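## Task

Facing the front of the rack, where the drive blanks sit in three rows of four, push the blank in the middle row that is fourth counting from the left until it reaches its stop and latches. Do not disturb the other eleven. The rack is free-standing: tilting it more than a little counts as failure, and it must finish in its original position. The blank must stay latched on its own, not because the robot is still pressing on it.

## Robot and tools

Robot: a single six-joint Doosan M1013 arm carrying a Robotiq 2F-140 two-finger gripper. There is only one arm.

Frame: all reported positions are in the scene frame. Its origin is on the table surface directly under the arm base. +z is up, and +y is to the left when looking along +x. The base may be slightly tilted relative to the table. The reported hand position may be a little off, especially far from the base.

Gripper geometry: the fingers point along the gripper's +z axis and open and close along its y axis. end_effector_position is the point between the pads when closed. Closed fingertips stick out about 33 mm past that point, open ones about 9 mm. Closing moves the tips about 24 mm farther from the arm, so keep clearance above surfaces.

execute_actions(actions, pictures). actions is a list holding at most one entry:
- [] : no command, just returns the current state.
- {"rows": [...], "steps": n}: a motion of n control steps (1 to 15, default 15; each step is 1/30 s). rows holds 1 to 15 rows; row k is used on step k, and the final row is reused for leftover steps.
- {"steps": n} without rows: a wait of up to 300 steps, counted from the previous result. The simulation keeps running while a reply is being written, and that time counts toward the wait.
pictures (true/false) chooses whether camera images come back; they do by default.

Each row is one list of 9 numbers, each in [-1, 1], in this order: joint_1 (waist), joint_2 (shoulder), joint_3 (elbow), joint_4 (forearm roll), joint_5 (wrist pitch), joint_6 (wrist roll), gripper position, gripper force_limit, gripper speed.
The six joint numbers are scaled offsets, not poses. They are measured from the joint angles printed in the most recent result that lists them (before any such result, and for later calls in the same reply, from the angles at the start of the action), never from the previous row. A value of 1.0 equals 1.398 rad for waist and shoulder, 2.097 rad for the elbow and 2.622 rad for joints 4 to 6. Positive and negative follow each joint's own rotation sign. Sending all zeros therefore drives the arm back to that reference, it does not hold still.
The three gripper numbers are absolute settings. position: +1 fully open (140 mm), about -0.8 pads touching, -1 close until blocked. force_limit: -1 about 14 N, 0 about 60 N, +1 about 107 N. speed: -1 about 30 mm/s, 0 about 140, +1 about 250.

Joint ranges (rad): waist, shoulder, forearm roll, wrist pitch, wrist roll -6.283 to 6.283; elbow -2.792 to 2.792. A call is refused, and nothing is sent, if any joint would go more than 0.010 rad past its range; the true end may differ from the stated one by up to 0.010 rad. Targets past the true end are clipped to it, and the result may then report "joint sent to its limit", possibly about an earlier action. Missing that line does not prove there is room left.

Motion limits: target speed at most 2.09 rad/s (waist, shoulder), 3.14 (elbow), 3.93 (joints 4 to 6), with 0.3 s to accelerate; all joints are slowed together so they arrive at once. Each target is kept within 0.456 rad (waist, shoulder), 0.683 (elbow) or 0.854 (joints 4 to 6) of the measured angle, and if the targets would put the hand over 70 mm from where it is, all are pulled back proportionally. Large moves take several calls.

After a call the arm keeps heading for the last row's target until it is nearly stationary (a stalled or very slow push counts) or a step is HELD; only a fresh action makes it press further.

Result contents: a state line with end_effector_position (m), end_effector_quat_wxyz, and linear and angular velocity (m/s, rad/s); Joint positions and Joint velocities in column order (rad, rad/s); gripper position_measured in counts (3 open, 230 pads together, not linear in mm); object_status: 0 moving, 1 blocked while opening, 2 blocked while closing (a grip), 3 reached target or pads met. "joint command not followed" means the clearance check altered or blocked targets (mounting blocks and posts count as arm). HELD flags steps where the row was not fully sent. Stopped fingers stay put until a position value changes by 0.01 or more; to squeeze harder while gripping, raise force_limit and switch position between -1 and -0.98.

Faults: if contact torque reaches a joint's load limit (waist 299, shoulder 299, elbow 140, joints 4 to 6 39.6 N m, including any held weight) or an external force on the arm, tool or held object reaches 144 N, the arm halts for 10 s, yields to the contact and drops the rest of the call. MOTOR HOT warns of heating from sustained load; an OVER-TEMPERATURE FAULT brakes the arm until it cools.

zoom_image(camera, region): enlarged view of the latest image from cam_high (672x504, fixed overhead) or cam_wrist (616x616 fisheye on the hand). region is [x0, y0, x1, y1] in pixels from the top-left corner, no larger than 504 by 504. Calibration data is given per camera and may be slightly off.

read_manual(section): returns only the URDF licence texts; no motion.

finished_scene(scene): ends the current scene by its number, reports success, and cannot be undone. Ending a reply with no tool call ends all remaining work.

Cautions: the rack is loose, so push the blank gently and straight in, and do not lean on the rack or let it slide or tip. Retract so the blank stays latched without the robot. Do not knock anything off the table, avoid slams, hard impacts and excessive force, and avoid fault stops.

Each tool is called after ">>>" as name(argument=value, ...), one argument or row to a line, values as JSON.

## Session

>>> execute_actions(
  actions=[],
)

Scene clock: 0.00 s of 4500.00 s.
end_effector_position=(+0.5888, +0.2797, +0.3071) position_measured=3 object_status=3 end_effector_quat_wxyz=(-0.031, +0.318, +0.935, +0.154) end_effector_velocity=(-0.001, +0.002, +0.000) end_effector_angular_velocity=(+0.000, -0.001, +0.003)
Joint positions: [ 0.299  0.142  1.827  0.321  1.078 -0.804]
Joint velocities: [ 0.003 -0.001  0.    -0.     0.     0.   ]

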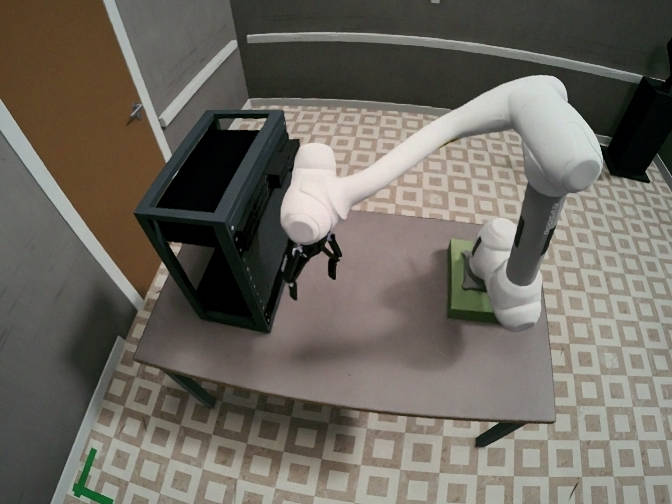

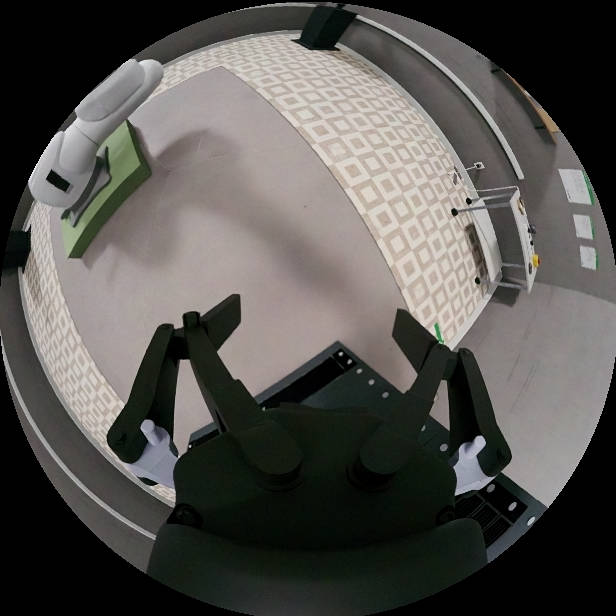

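>>> zoom_image(
  camera="cam_high",
  region=[120, 90, 380, 350],
)

Region (120, 90, 380, 350) of cam_high's 672x504 image, scaled by 1.938, with more detail than that image has.

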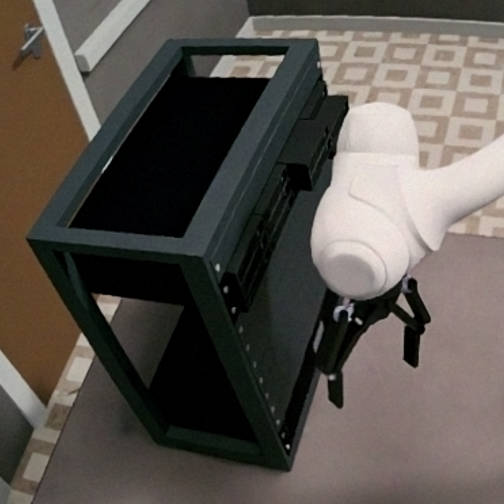

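>>> execute_actions(
  actions=[
    {"rows":[[-0.214,-0.4456,0.352,-0.1224,-0.25,0.3066,-1,0,0]]},
  ],
  pictures=false,
)

>>> execute_actions(
  actions=[
    {"steps":30},
  ],
  pictures=false,
)

>>> execute_actions(
  actions=[
    {"rows":[[0,0,0,0,-0.357,0,-1,0,0]]},
  ],
  pictures=false,
)

>>> execute_actions(
  actions=[
    {"steps":30},
  ],
)

Scene clock: 27.33 s of 4500.00 s.
end_effector_position=(+0.5068, +0.1154, +0.2687) position_measured=104 object_status=0 end_effector_quat_wxyz=(+0.100, +0.550, +0.814, +0.157) end_effector_velocity=(-0.252, -0.321, -0.050) end_effector_angular_velocity=(-0.004, -0.584, -1.180)
Joint positions: [ 0.143 -0.154  2.208  0.154  0.736 -0.385]
Joint velocities: [-0.356 -0.814  0.888 -0.38  -0.775  0.954]
Steps of this call (steps 1 to 90: nothing new was sent; then 23.83 s passed at rest; steps 91 to 105: all 15 steps of this action). Readings (joint positions | what the end effector reports):
91: [0.299 0.142 1.827 0.321 1.078 -0.804] | position_measured=3 object_status=0
92: [0.297 0.138 1.833 0.319 1.072 -0.798] | position_measured=6 object_status=0
94: [0.278 0.109 1.877 0.298 1.029 -0.745] | position_measured=21 object_status=0
98: [0.226 0.023 2.003 0.243 0.917 -0.607] | position_measured=51 object_status=0
105: the state above

Scene clock: 28.33 s of 4500.00 s.
end_effector_position=(+0.3986, +0.0138, +0.2321) position_measured=233 object_status=3 end_effector_quat_wxyz=(+0.222, +0.689, +0.654, +0.218) end_effector_velocity=(-0.000, +0.000, -0.001) end_effector_angular_velocity=(+0.000, +0.002, +0.001)
Joint positions: [ 0.    -0.481  2.566  0.     0.422 -0.001]
Joint velocities: [ 0.001  0.001  0.001 -0.    -0.    -0.   ]
Steps of this call (steps 1 to 30: the robot went on to your last target). Readings (joint positions | what the end effector reports):
1: [0.131 -0.182 2.238 0.141 0.709 -0.353] | position_measured=112 object_status=0
2: [0.119 -0.209 2.269 0.128 0.683 -0.320] | position_measured=120 object_status=0
4: [0.094 -0.266 2.330 0.102 0.629 -0.254] | position_measured=135 object_status=0
8: [0.044 -0.382 2.457 0.047 0.517 -0.117] | position_measured=165 object_status=0
30: the state above
The arm was judged still, so your last target was given up. Only a new action makes it travel on or press farther. Fingers that are still opening or closing keep moving.

Scene clock: 28.83 s of 4500.00 s.
end_effector_position=(+0.5102, +0.0068, +0.3765) position_measured=233 object_status=3 end_effector_quat_wxyz=(+0.403, +0.601, +0.569, +0.390) end_effector_velocity=(+0.159, -0.011, +0.399) end_effector_angular_velocity=(-0.063, -1.291, -0.012)
Joint positions: [ 0.    -0.481  2.566  0.    -0.134 -0.001]
Joint velocities: [ 0.002 -0.    -0.    -0.    -1.292  0.   ]
Steps of this call (steps 1 to 15: all 15 steps of this action). Readings (joint positions | what the end effector reports):
1: [0.000 -0.481 2.566 0.000 0.422 -0.001] | position_measured=233 object_status=3
2: [0.000 -0.481 2.566 0.000 0.415 -0.001] | position_measured=233 object_status=3
4: [0.000 -0.481 2.566 0.000 0.359 -0.001] | position_measured=233 object_status=3
8: [0.000 -0.481 2.566 0.000 0.173 -0.001] | position_measured=233 object_status=3
15: the state above

Scene clock: 29.83 s of 4500.00 s.
end_effector_position=(+0.5339, +0.0044, +0.4996) position_measured=233 object_status=3 end_effector_quat_wxyz=(+0.509, +0.515, +0.486, +0.490) end_effector_velocity=(+0.000, -0.000, -0.001) end_effector_angular_velocity=(+0.000, +0.001, -0.001)
Joint positions: [ 0.    -0.481  2.566  0.    -0.514 -0.001]
Joint velocities: [-0.001  0.001  0.    -0.     0.    -0.   ]
Steps of this call (steps 1 to 30: the robot went on to your last target). Readings (joint positions | what the end effector reports):
1: [0.000 -0.481 2.566 0.000 -0.178 -0.001] | position_measured=233 object_status=3
2: [0.000 -0.481 2.566 0.000 -0.222 -0.001] | position_measured=233 object_status=3
4: [0.000 -0.481 2.566 0.000 -0.310 -0.001] | position_measured=233 object_status=3
8: [0.000 -0.481 2.566 0.000 -0.471 -0.001] | position_measured=233 object_status=3
30: the state above
The arm was judged still, so your last target was given up. Only a new action makes it travel on or press farther. Fingers that are still opening or closing keep moving.
camera_calibration (this result's frames):
cam_wrist: T_world_to_cam=[[0.0149731, 0.0783348, 0.996815, -0.500439], [-0.371802, -0.925006, 0.0782765, 0.167893], [0.928191, -0.37179, 0.0152748, -0.32428], [0, 0, 0, 1]] pos_world=[0.37091, 0.07394, 0.490656]

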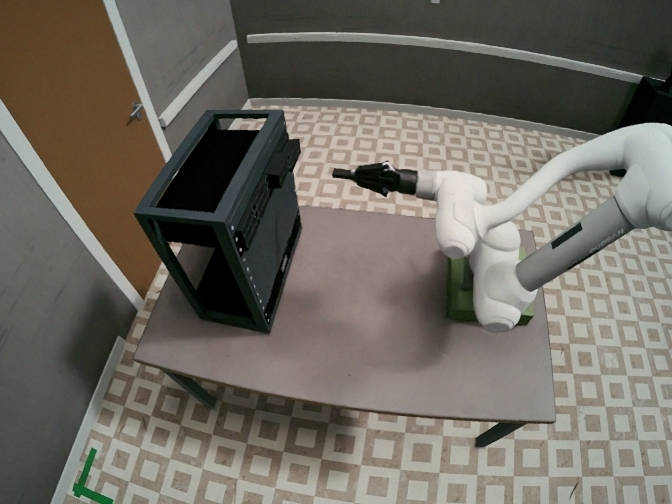

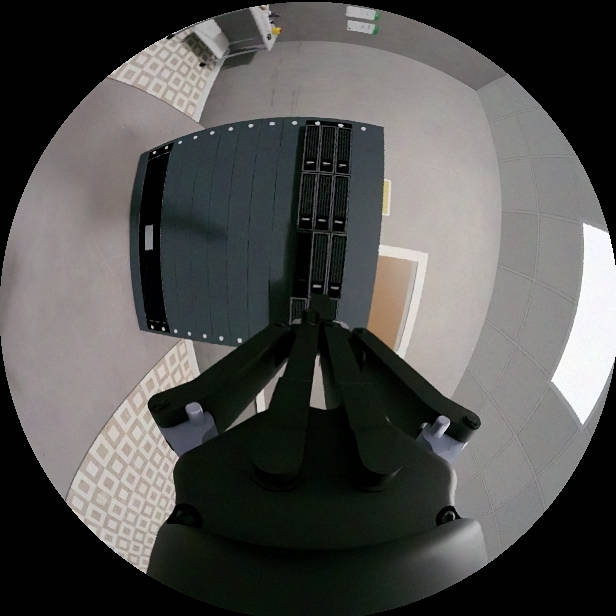

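>>> zoom_image(
  camera="cam_wrist",
  region=[220, 100, 460, 360],
)

>>> zoom_image(
  camera="cam_high",
  region=[190, 90, 390, 290],
)

Region (220, 100, 460, 360) of cam_wrist's 616x616 image, scaled by 1.938, with more detail than that image has; it fills the left 465 columns of this view, and the rest is white.

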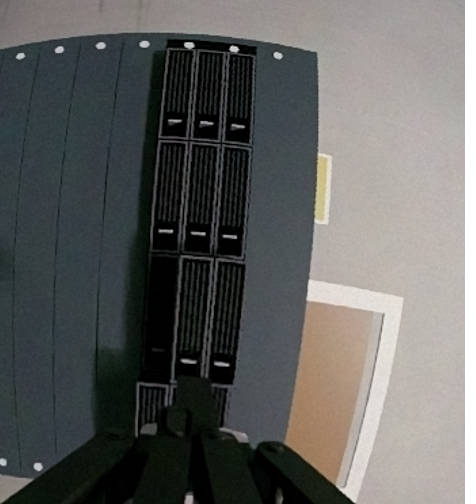

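Region (190, 90, 390, 290) of cam_high's 672x504 image, scaled by 2.520, with more detail than that image has.

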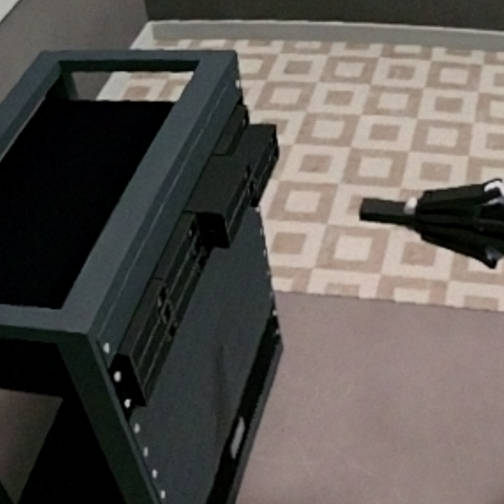

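>>> execute_actions(
  actions=[
    {"rows":[[-0.092,0.134,-0.0455,0,-0.035,0,-1,0,0]]},
  ],
  pictures=false,
)

>>> execute_actions(
  actions=[
    {"steps":15},
  ],
)

>>> zoom_image(
  camera="cam_wrist",
  region=[220, 160, 420, 360],
)

>>> zoom_image(
  camera="cam_high",
  region=[230, 100, 370, 240],
)

Scene clock: 48.20 s of 4500.00 s.
end_effector_position=(+0.6093, -0.0781, +0.4990) position_measured=233 object_status=3 end_effector_quat_wxyz=(+0.539, +0.545, +0.452, +0.456) end_effector_velocity=(+0.002, -0.001, +0.001) end_effector_angular_velocity=(-0.000, -0.002, -0.001)
Joint positions: [-0.128 -0.294  2.47   0.    -0.605 -0.001]
Joint velocities: [-0.001  0.004 -0.003  0.    -0.003  0.   ]
Steps of this call (steps 1 to 90: nothing new was sent; then 14.87 s passed at rest; steps 91 to 105: all 15 steps of this action). Readings (joint positions | what the end effector reports):
91: [-0.000 -0.481 2.565 0.000 -0.514 -0.001] | position_measured=233 object_status=3
92: [-0.002 -0.478 2.564 0.000 -0.516 -0.001] | position_measured=233 object_status=3
94: [-0.023 -0.448 2.549 0.000 -0.530 -0.001] | position_measured=233 object_status=3
98: [-0.092 -0.346 2.497 0.000 -0.580 -0.001] | position_measured=233 object_status=3
105: the state above

Scene clock: 48.70 s of 4500.00 s.
end_effector_position=(+0.6095, -0.0782, +0.4990) position_measured=233 object_status=3 end_effector_quat_wxyz=(+0.539, +0.545, +0.452, +0.456) end_effector_velocity=(+0.000, -0.001, +0.001) end_effector_angular_velocity=(-0.000, -0.001, -0.001)
Joint positions: [-0.129 -0.294  2.47   0.    -0.605 -0.001]
Joint velocities: [-0.001 -0.    -0.001  0.     0.     0.   ]
Steps of this call (steps 1 to 15: the robot went on to your last target). Readings (joint positions | what the end effector reports):
1: [-0.128 -0.294 2.470 0.000 -0.605 -0.001] | position_measured=233 object_status=3
2: [-0.128 -0.294 2.470 0.000 -0.605 -0.001] | position_measured=233 object_status=3
4: [-0.128 -0.294 2.470 0.000 -0.605 -0.001] | position_measured=233 object_status=3
8: [-0.129 -0.294 2.470 0.000 -0.605 -0.001] | position_measured=233 object_status=3
15: the state above
The arm was judged still, so your last target was given up. Only a new action makes it travel on or press farther. Fingers that are still opening or closing keep moving.
camera_calibration (this result's frames):
cam_wrist: T_world_to_cam=[[0.0263924, 0.0758004, 0.996774, -0.501562], [-0.487284, -0.869659, 0.0790362, 0.19398], [0.872845, -0.487798, 0.0139839, -0.399835], [0, 0, 0, 1]] pos_world=[0.456754, 0.0116764, 0.490204]

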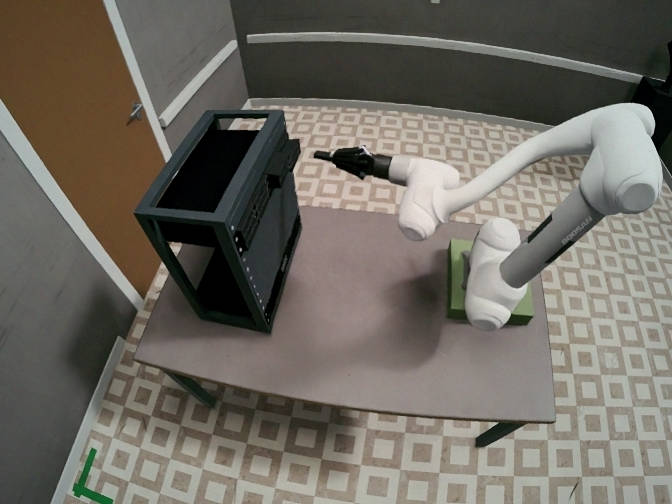

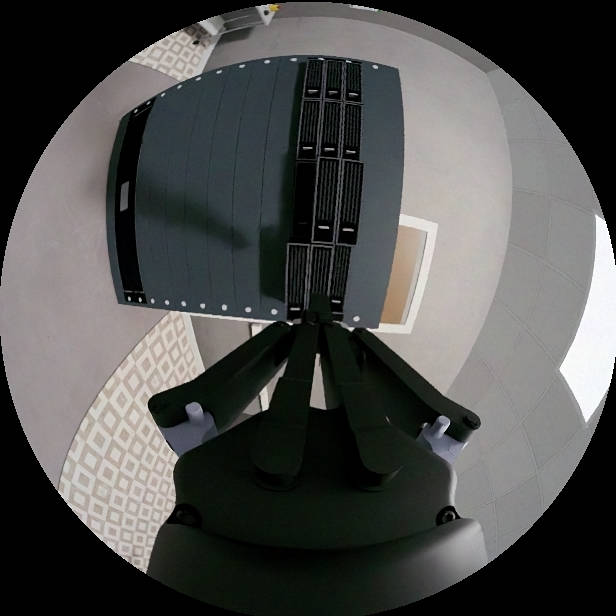

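Region (220, 160, 420, 360) of cam_wrist's 616x616 image, scaled by 2.520, with more detail than that image has.

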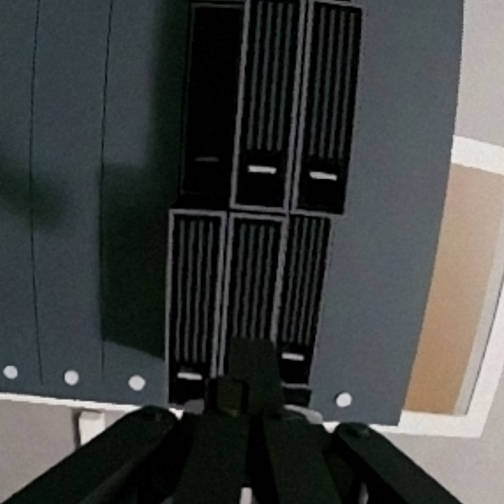

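Region (230, 100, 370, 240) of cam_high's 672x504 image, scaled by 3.600, with more detail than that image has.

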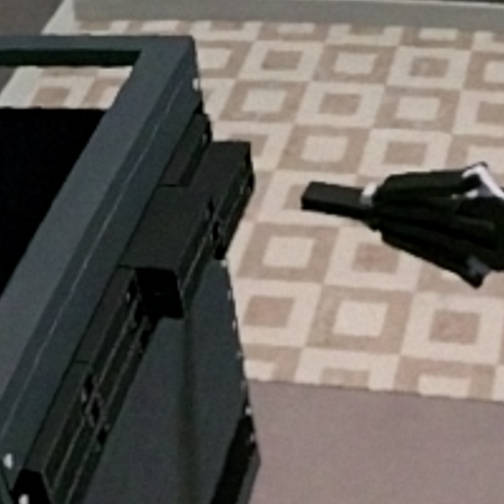

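>>> execute_actions(
  actions=[
    {"rows":[[0,0.0859,-0.0392,0,-0.0145,0,-1,0,0]]},
  ],
)

>>> zoom_image(
  camera="cam_wrist",
  region=[220, 160, 420, 360],
)

>>> zoom_image(
  camera="cam_high",
  region=[230, 100, 370, 240],
)

Scene clock: 59.63 s of 4500.00 s.
end_effector_position=(+0.6685, -0.0888, +0.4989) position_measured=233 object_status=3 end_effector_quat_wxyz=(+0.539, +0.545, +0.452, +0.456) end_effector_velocity=(+0.001, -0.001, +0.000) end_effector_angular_velocity=(-0.000, -0.001, -0.001)
Joint positions: [-0.129 -0.174  2.388  0.    -0.643 -0.001]
Joint velocities: [-0.001  0.001 -0.001  0.    -0.    -0.   ]
Steps of this call (steps 1 to 90: nothing new was sent; then 7.43 s passed at rest; steps 91 to 105: all 15 steps of this action). Readings (joint positions | what the end effector reports):
91: [-0.129 -0.294 2.470 0.000 -0.605 -0.001] | position_measured=233 object_status=3
92: [-0.129 -0.290 2.468 0.000 -0.607 -0.001] | position_measured=233 object_status=3
94: [-0.129 -0.261 2.447 0.000 -0.616 -0.001] | position_measured=233 object_status=3
98: [-0.129 -0.180 2.392 0.000 -0.641 -0.001] | position_measured=233 object_status=3
105: the state above
camera_calibration (this result's frames):
cam_wrist: T_world_to_cam=[[0.026204, 0.0758437, 0.996775, -0.502175], [-0.487396, -0.869602, 0.0789802, 0.213613], [0.872788, -0.487894, 0.0141788, -0.456582], [0, 0, 0, 1]] pos_world=[0.515773, 0.00108169, 0.490158]

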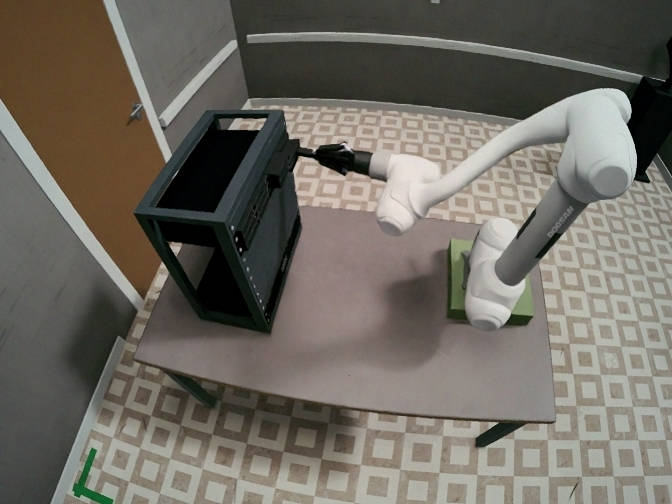

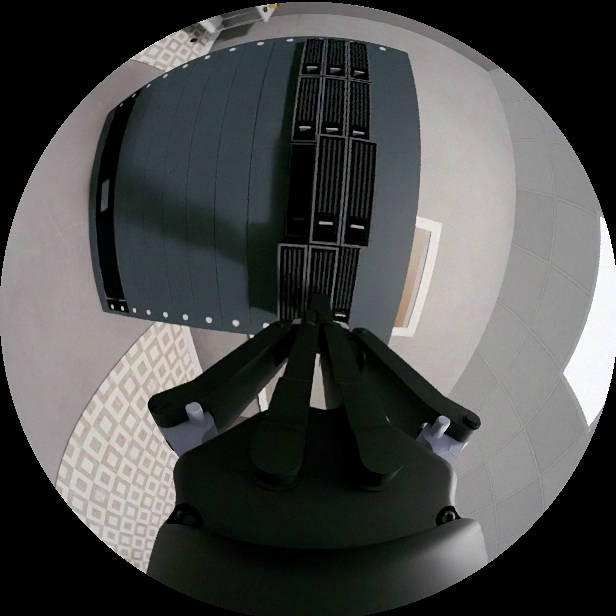

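Region (220, 160, 420, 360) of cam_wrist's 616x616 image, scaled by 2.520, with more detail than that image has.

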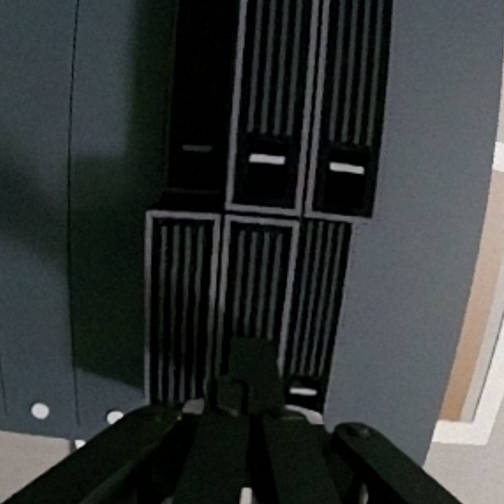

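Region (230, 100, 370, 240) of cam_high's 672x504 image, scaled by 3.600, with more detail than that image has.

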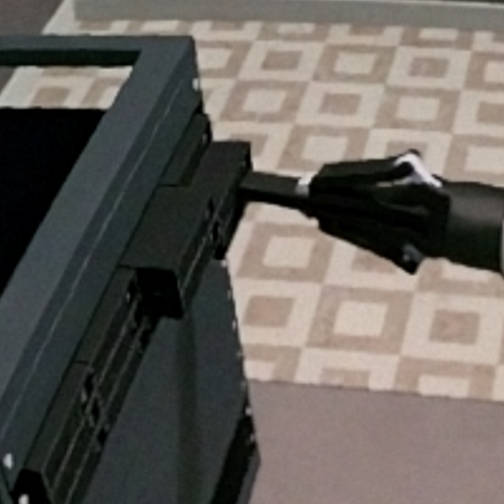

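>>> execute_actions(
  actions=[
    {"rows":[[0,0.005,-0.0023,0,-0.0007,0,-1,0,0],[0,0.009,-0.0046,0,-0.0013,0,-1,0,0],[0,0.014,-0.0069,0,-0.002,0,-1,0,0],[0,0.017,-0.0083,0,-0.0024,0,-1,0,0],[0,0.02,-0.0097,0,-0.0028,0,-1,0,0],[0,0.0226,-0.011,0,-0.0032,0,-1,0,0],[0,0.0254,-0.0124,0,-0.0036,0,-1,0,0],[0,0.0282,-0.0138,0,-0.004,0,-1,0,0],[0,0.031,-0.0152,0,-0.0044,0,-1,0,0],[0,0.0338,-0.0166,0,-0.0048,0,-1,0,0],[0,0.0367,-0.0179,0,-0.0052,0,-1,0,0],[0,0.0395,-0.0193,0,-0.0056,0,-1,0,0],[0,0.0423,-0.0207,0,-0.006,0,-1,0,0]]},
  ],
  pictures=false,
)

>>> execute_actions(
  actions=[
    {"steps":10},
  ],
)

>>> zoom_image(
  camera="cam_wrist",
  region=[220, 160, 420, 360],
)

>>> zoom_image(
  camera="cam_high",
  region=[230, 100, 370, 240],
)

Scene clock: 72.33 s of 4500.00 s.
end_effector_position=(+0.6974, -0.0939, +0.4973) position_measured=233 object_status=3 end_effector_quat_wxyz=(+0.539, +0.545, +0.452, +0.456) end_effector_velocity=(+0.034, -0.007, -0.003) end_effector_angular_velocity=(+0.000, +0.000, -0.001)
Joint positions: [-0.129 -0.118  2.347  0.    -0.658 -0.001]
Joint velocities: [-0.001  0.067 -0.049 -0.    -0.017  0.   ]
Steps of this call (steps 1 to 15: the robot went on to your last target; steps 16 to 90: nothing new was sent; then 9.20 s passed at rest; steps 91 to 105: all 15 steps of this action). Readings (joint positions | what the end effector reports):
91: [-0.129 -0.174 2.388 0.000 -0.643 -0.001] | position_measured=233 object_status=3
92: [-0.129 -0.172 2.387 0.000 -0.644 -0.001] | position_measured=233 object_status=3
94: [-0.129 -0.163 2.380 0.000 -0.646 -0.001] | position_measured=233 object_status=3
98: [-0.129 -0.145 2.367 0.000 -0.651 -0.001] | position_measured=233 object_status=3
105: the state above

Scene clock: 72.67 s of 4500.00 s.
end_effector_position=(+0.6990, -0.0943, +0.4971) position_measured=233 object_status=3 end_effector_quat_wxyz=(+0.539, +0.545, +0.452, +0.456) end_effector_velocity=(+0.000, -0.001, +0.001) end_effector_angular_velocity=(-0.000, -0.001, -0.001)
Joint positions: [-0.129 -0.115  2.345  0.    -0.659 -0.001]
Joint velocities: [-0.001 -0.    -0.001  0.     0.    -0.   ]
Steps of this call (steps 1 to 10: the robot went on to your last target). Readings (joint positions | what the end effector reports):
1: [-0.129 -0.116 2.346 0.000 -0.659 -0.001] | position_measured=233 object_status=3
2: [-0.129 -0.116 2.345 0.000 -0.659 -0.001] | position_measured=233 object_status=3
4: [-0.129 -0.115 2.345 0.000 -0.659 -0.001] | position_measured=233 object_status=3
8: [-0.129 -0.115 2.345 0.000 -0.659 -0.001] | position_measured=233 object_status=3
10: the state above
camera_calibration (this result's frames):
cam_wrist: T_world_to_cam=[[0.0262, 0.0758489, 0.996775, -0.500765], [-0.487382, -0.86961, 0.078983, 0.223883], [0.872796, -0.487879, 0.0141835, -0.485791], [0, 0, 0, 1]] pos_world=[0.546233, -0.00433385, 0.488357]

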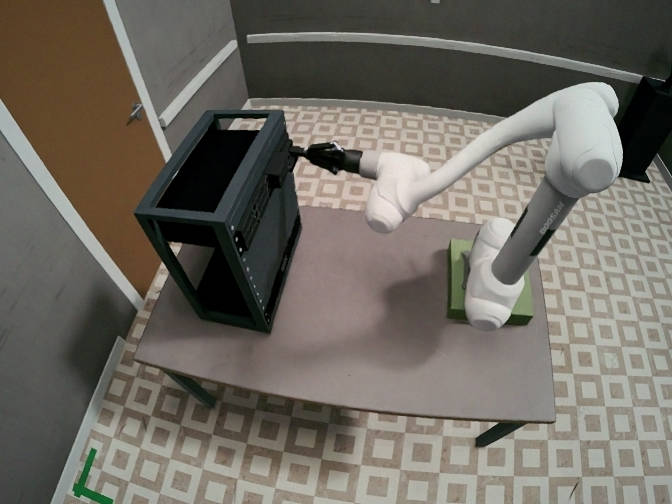

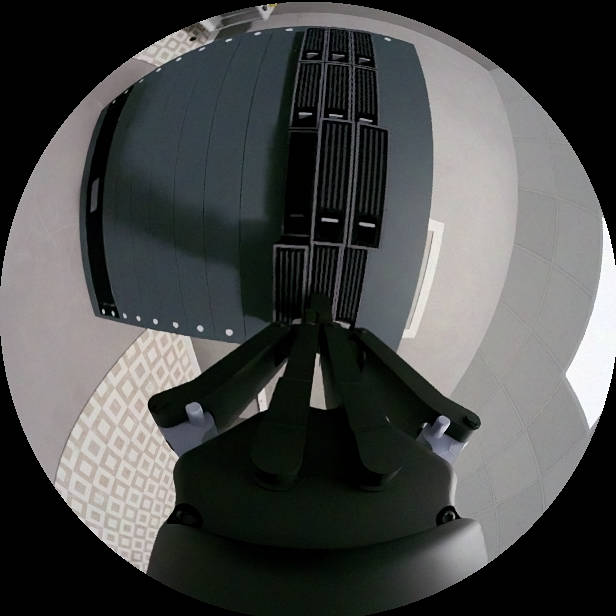

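Region (220, 160, 420, 360) of cam_wrist's 616x616 image, scaled by 2.520, with more detail than that image has.

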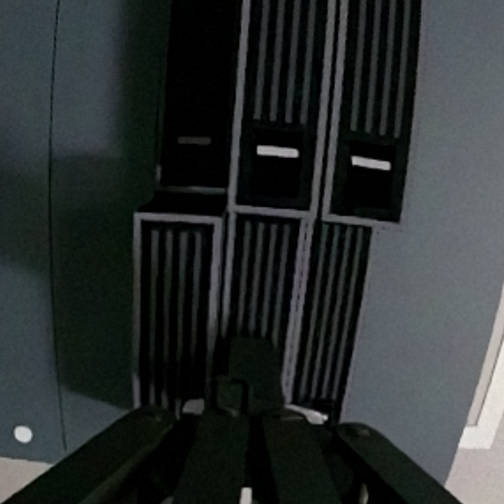

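Region (230, 100, 370, 240) of cam_high's 672x504 image, scaled by 3.600, with more detail than that image has.

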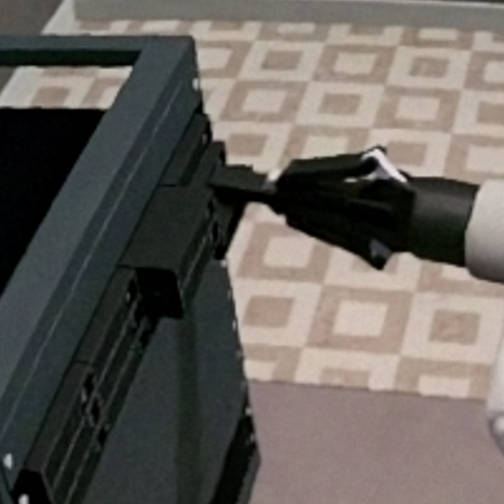

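>>> execute_actions(
  actions=[
    {"rows":[[0,0.002,-0.002,0,0.0004,0,-1,0,0],[0,0.004,-0.0036,0,0.0008,0,-1,0,0],[0,0.006,-0.0053,0,0.0011,0,-1,0,0],[0,0.008,-0.007,0,0.0014,0,-1,0,0],[0,0.0098,-0.0087,0,0.0018,0,-1,0,0]]},
  ],
)

>>> zoom_image(
  camera="cam_wrist",
  region=[220, 160, 420, 360],
)

>>> zoom_image(
  camera="cam_high",
  region=[230, 100, 370, 240],
)

Scene clock: 82.23 s of 4500.00 s.
end_effector_position=(+0.7088, -0.0961, +0.5000) position_measured=233 object_status=3 end_effector_quat_wxyz=(+0.539, +0.545, +0.452, +0.456) end_effector_velocity=(+0.000, +0.000, -0.001) end_effector_angular_velocity=(+0.000, +0.002, +0.001)
Joint positions: [-0.129 -0.101  2.326  0.    -0.654 -0.001]
Joint velocities: [ 0.001  0.001  0.    -0.     0.    -0.   ]
Steps of this call (steps 1 to 15: the robot went on to your last target; steps 16 to 90: nothing new was sent; then 6.07 s passed at rest; steps 91 to 105: all 15 steps of this action). Readings (joint positions | what the end effector reports):
91: [-0.129 -0.115 2.344 0.000 -0.659 -0.001] | position_measured=233 object_status=3
92: [-0.129 -0.114 2.343 0.000 -0.659 -0.001] | position_measured=233 object_status=3
94: [-0.129 -0.110 2.338 0.000 -0.658 -0.001] | position_measured=233 object_status=3
98: [-0.129 -0.102 2.328 0.000 -0.655 -0.001] | position_measured=233 object_status=3
105: the state above
camera_calibration (this result's frames):
cam_wrist: T_world_to_cam=[[0.0263748, 0.075816, 0.996773, -0.503839], [-0.487395, -0.869597, 0.0790394, 0.226857], [0.872783, -0.487907, 0.0140169, -0.4952], [0, 0, 0, 1]] pos_world=[0.55606, -0.00613817, 0.491224]

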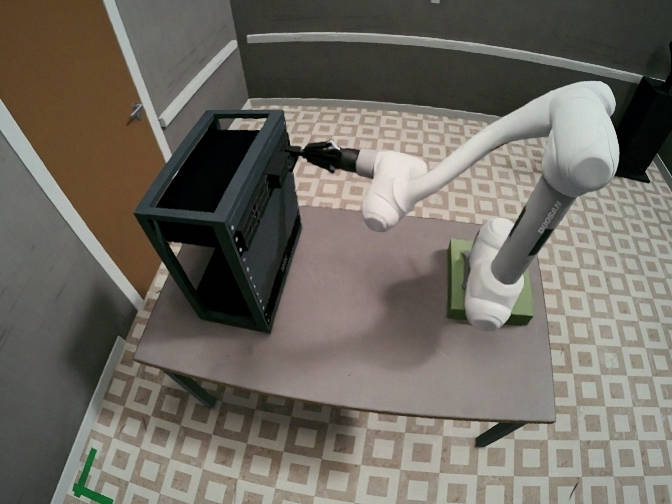

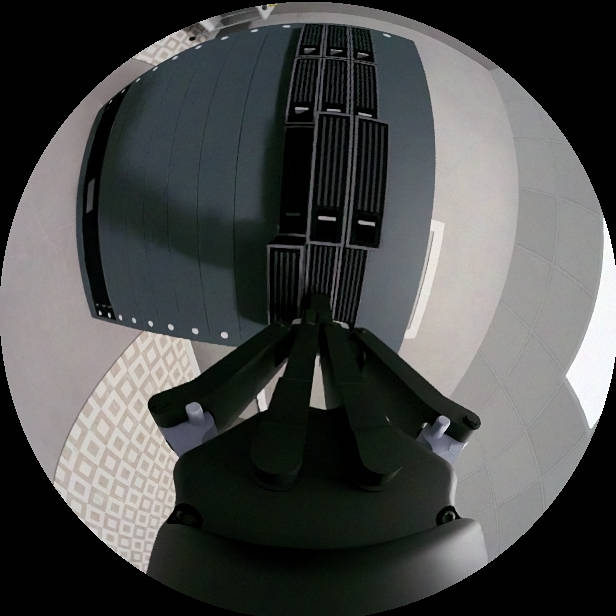

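Region (220, 160, 420, 360) of cam_wrist's 616x616 image, scaled by 2.520, with more detail than that image has.

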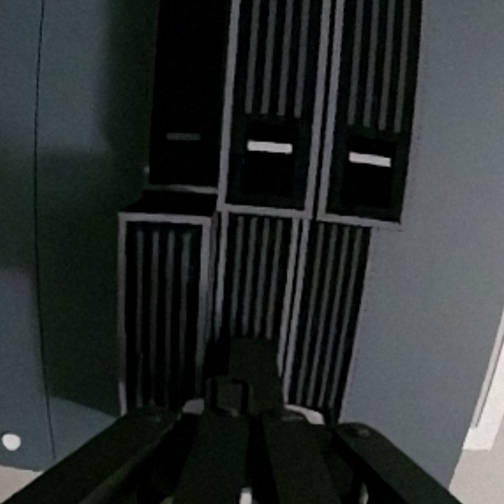

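Region (230, 100, 370, 240) of cam_high's 672x504 image, scaled by 3.600, with more detail than that image has.

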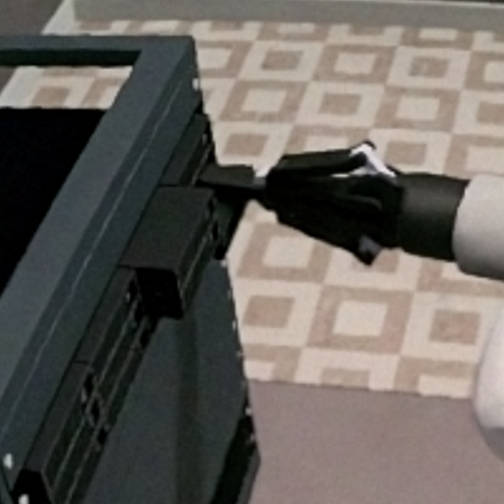

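Nearly flush; 5 mm more.

>>> execute_actions(
  actions=[
    {"rows":[[0,0.002,-0.0011,0,-0.0002,0,-1,0,0],[0,0.004,-0.0022,0,-0.0004,0,-1,0,0],[0,0.0064,-0.0036,0,-0.0006,0,-1,0,0]]},
  ],
)

>>> zoom_image(
  camera="cam_wrist",
  region=[220, 160, 420, 360],
)

>>> zoom_image(
  camera="cam_high",
  region=[230, 100, 370, 240],
)

Scene clock: 88.10 s of 4500.00 s.
end_effector_position=(+0.7137, -0.0969, +0.5001) position_measured=233 object_status=3 end_effector_quat_wxyz=(+0.539, +0.545, +0.452, +0.456) end_effector_velocity=(+0.000, -0.001, +0.001) end_effector_angular_velocity=(-0.000, -0.001, -0.001)
Joint positions: [-0.129 -0.092  2.319  0.    -0.656 -0.001]
Joint velocities: [-0.001  0.    -0.001  0.    -0.    -0.   ]
Steps of this call (steps 1 to 15: the robot went on to your last target; steps 16 to 90: nothing new was sent; then 2.37 s passed at rest; steps 91 to 105: all 15 steps of this action). Readings (joint positions | what the end effector reports):
91: [-0.129 -0.101 2.326 0.000 -0.654 -0.001] | position_measured=233 object_status=3
92: [-0.129 -0.100 2.326 0.000 -0.654 -0.001] | position_measured=233 object_status=3
94: [-0.129 -0.096 2.323 0.000 -0.655 -0.001] | position_measured=233 object_status=3
98: [-0.129 -0.093 2.319 0.000 -0.656 -0.001] | position_measured=233 object_status=3
105: the state above
camera_calibration (this result's frames):
cam_wrist: T_world_to_cam=[[0.0258205, 0.0759144, 0.99678, -0.503645], [-0.487358, -0.869635, 0.0788555, 0.228616], [0.872821, -0.487824, 0.0145431, -0.500213], [0, 0, 0, 1]] pos_world=[0.561019, -0.0069697, 0.491271]

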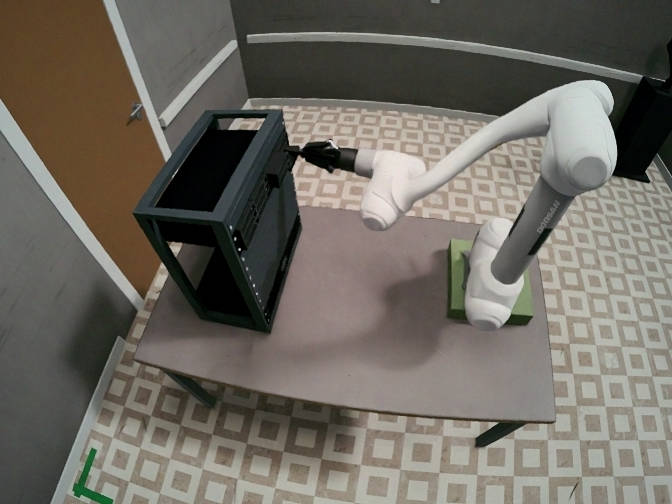

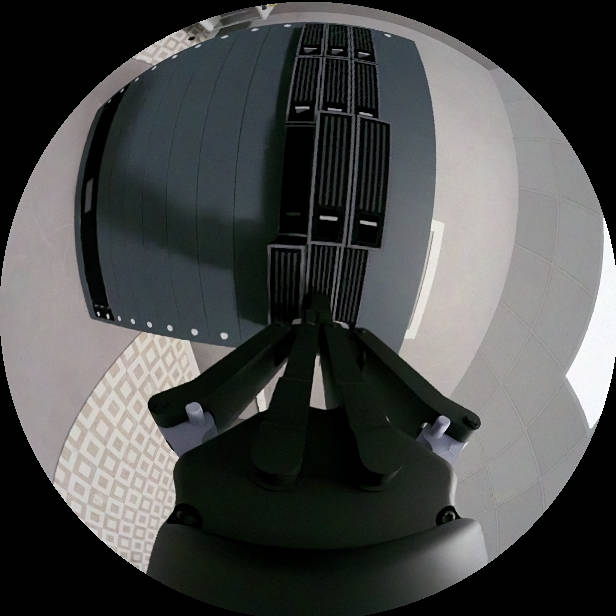

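Region (220, 160, 420, 360) of cam_wrist's 616x616 image, scaled by 2.520, with more detail than that image has.

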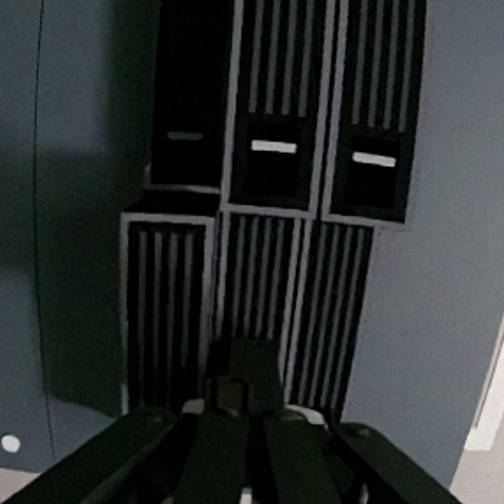

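Region (230, 100, 370, 240) of cam_high's 672x504 image, scaled by 3.600, with more detail than that image has.

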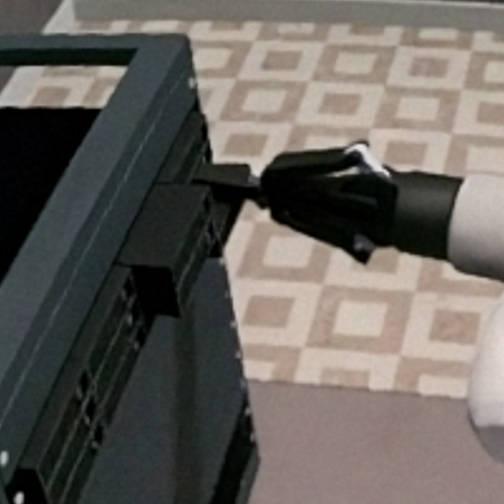

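Rack tips slightly. Back off and inspect.

>>> execute_actions(
  actions=[
    {"rows":[[0,-0.002,0.0011,0,0.0002,0,-1,0,0],[0,-0.004,0.0022,0,0.0004,0,-1,0,0],[0,-0.0064,0.0036,0,0.0006,0,-1,0,0],[0,-0.0064,0.0036,0,0.0006,0,-1,0,0],[0,-0.1,0.049,0,0.014,0,-1,0,0]]},
  ],
)

>>> zoom_image(
  camera="cam_wrist",
  region=[260, 220, 380, 340],
)

>>> zoom_image(
  camera="cam_high",
  region=[250, 110, 320, 180],
)

Scene clock: 94.33 s of 4500.00 s.
end_effector_position=(+0.6420, -0.0840, +0.5032) position_measured=233 object_status=3 end_effector_quat_wxyz=(+0.540, +0.545, +0.452, +0.456) end_effector_velocity=(-0.002, -0.001, -0.002) end_effector_angular_velocity=(+0.001, +0.004, -0.002)
Joint positions: [-0.128 -0.232  2.421  0.    -0.62  -0.001]
Joint velocities: [-0.002 -0.002  0.003  0.     0.002  0.   ]
Steps of this call (steps 1 to 15: the robot went on to your last target; steps 16 to 90: nothing new was sent; then 2.73 s passed at rest; steps 91 to 105: all 15 steps of this action). Readings (joint positions | what the end effector reports):
91: [-0.129 -0.092 2.319 0.000 -0.656 -0.001] | position_measured=233 object_status=3
92: [-0.129 -0.093 2.319 0.000 -0.656 -0.001] | position_measured=233 object_status=3
94: [-0.129 -0.097 2.323 0.000 -0.655 -0.001] | position_measured=233 object_status=3
98: [-0.129 -0.136 2.352 0.000 -0.645 -0.001] | position_measured=233 object_status=3
105: the state above
camera_calibration (this result's frames):
cam_wrist: T_world_to_cam=[[0.0254006, 0.07598, 0.996786, -0.505533], [-0.487303, -0.869678, 0.078709, 0.204621], [0.872863, -0.487736, 0.0149349, -0.431583], [0, 0, 0, 1]] pos_world=[0.489266, 0.00586658, 0.494248]

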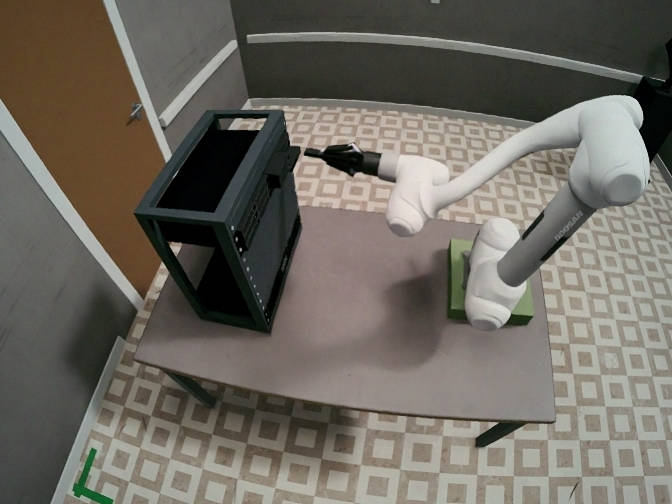

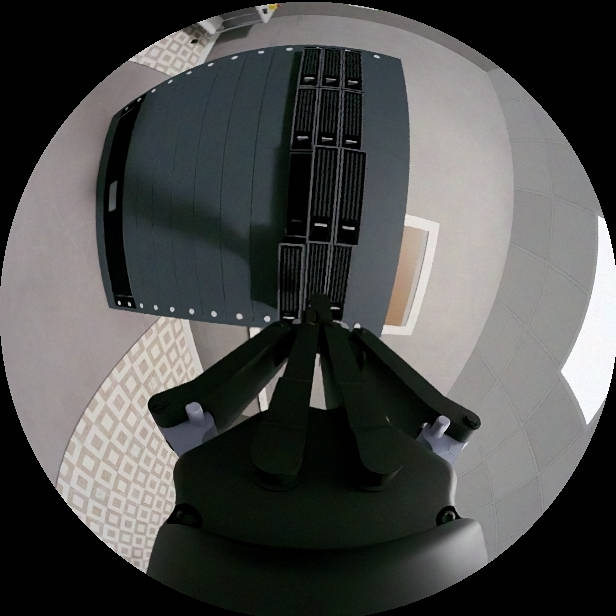

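Region (260, 220, 380, 340) of cam_wrist's 616x616 image, scaled by 4.200, with more detail than that image has.

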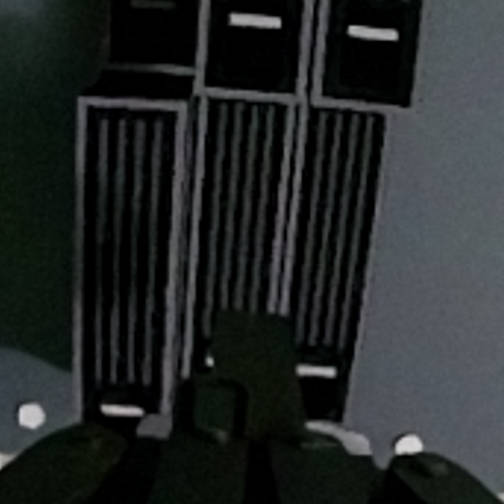

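Region (250, 110, 320, 180) of cam_high's 672x504 image, scaled by 7.200, with more detail than that image has.

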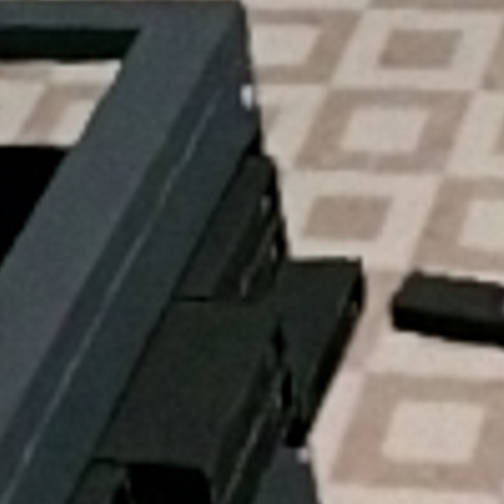

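>>> execute_actions(
  actions=[
    {"rows":[[-0.13,0,0,0,0,0,-1,0,0]]},
  ],
)

>>> zoom_image(
  camera="cam_wrist",
  region=[260, 130, 390, 260],
)

>>> zoom_image(
  camera="cam_high",
  region=[270, 125, 305, 160],
)

Scene clock: 100.03 s of 4500.00 s.
end_effector_position=(+0.6171, -0.1985, +0.5020) position_measured=233 object_status=3 end_effector_quat_wxyz=(+0.578, +0.584, +0.401, +0.405) end_effector_velocity=(-0.000, -0.002, -0.000) end_effector_angular_velocity=(+0.000, +0.000, -0.004)
Joint positions: [-0.31  -0.232  2.421  0.    -0.62  -0.001]
Joint velocities: [-0.004  0.001 -0.001  0.    -0.    -0.   ]
Steps of this call (steps 1 to 15: the robot went on to your last target; steps 16 to 90: nothing new was sent; then 2.20 s passed at rest; steps 91 to 105: all 15 steps of this action). Readings (joint positions | what the end effector reports):
91: [-0.129 -0.232 2.422 0.000 -0.620 -0.001] | position_measured=233 object_status=3
92: [-0.132 -0.232 2.422 0.000 -0.620 -0.001] | position_measured=233 object_status=3
94: [-0.162 -0.232 2.422 0.000 -0.620 -0.001] | position_measured=233 object_status=3
98: [-0.258 -0.232 2.422 0.000 -0.620 -0.001] | position_measured=233 object_status=3
105: the state above
camera_calibration (this result's frames):
cam_wrist: T_world_to_cam=[[0.0406681, 0.0701172, 0.996709, -0.505556], [-0.636101, -0.767453, 0.0799438, 0.204507], [0.770534, -0.637259, 0.0133908, -0.431406], [0, 0, 0, 1]] pos_world=[0.48306, -0.0825199, 0.49332]

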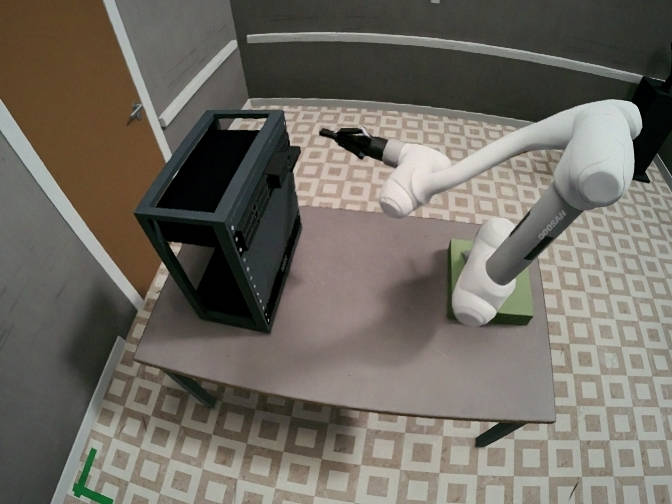

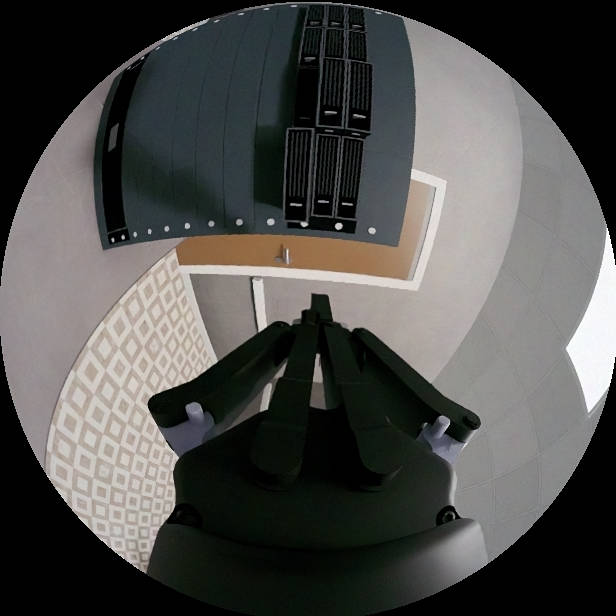

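Region (260, 130, 390, 260) of cam_wrist's 616x616 image, scaled by 3.877, with more detail than that image has.

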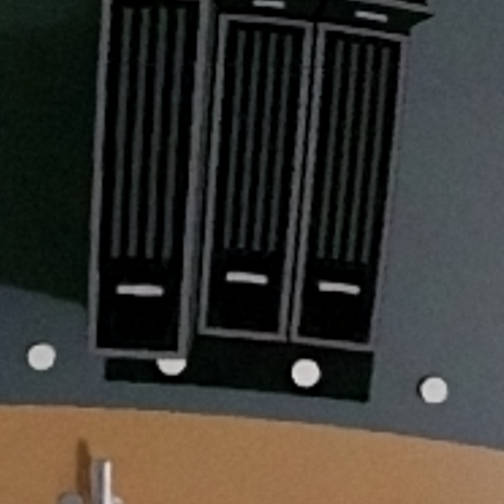

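Region (270, 125, 305, 160) of cam_high's 672x504 image, scaled by 14.400, with more detail than that image has.

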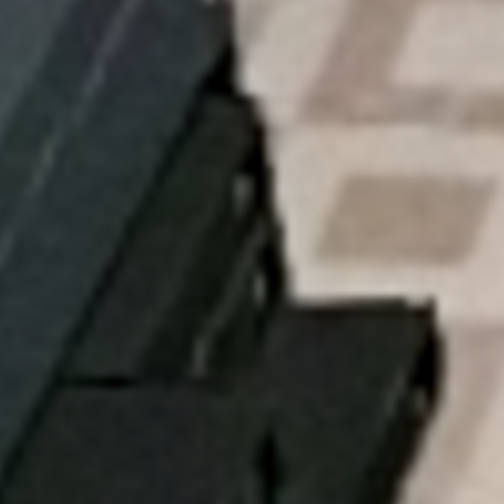

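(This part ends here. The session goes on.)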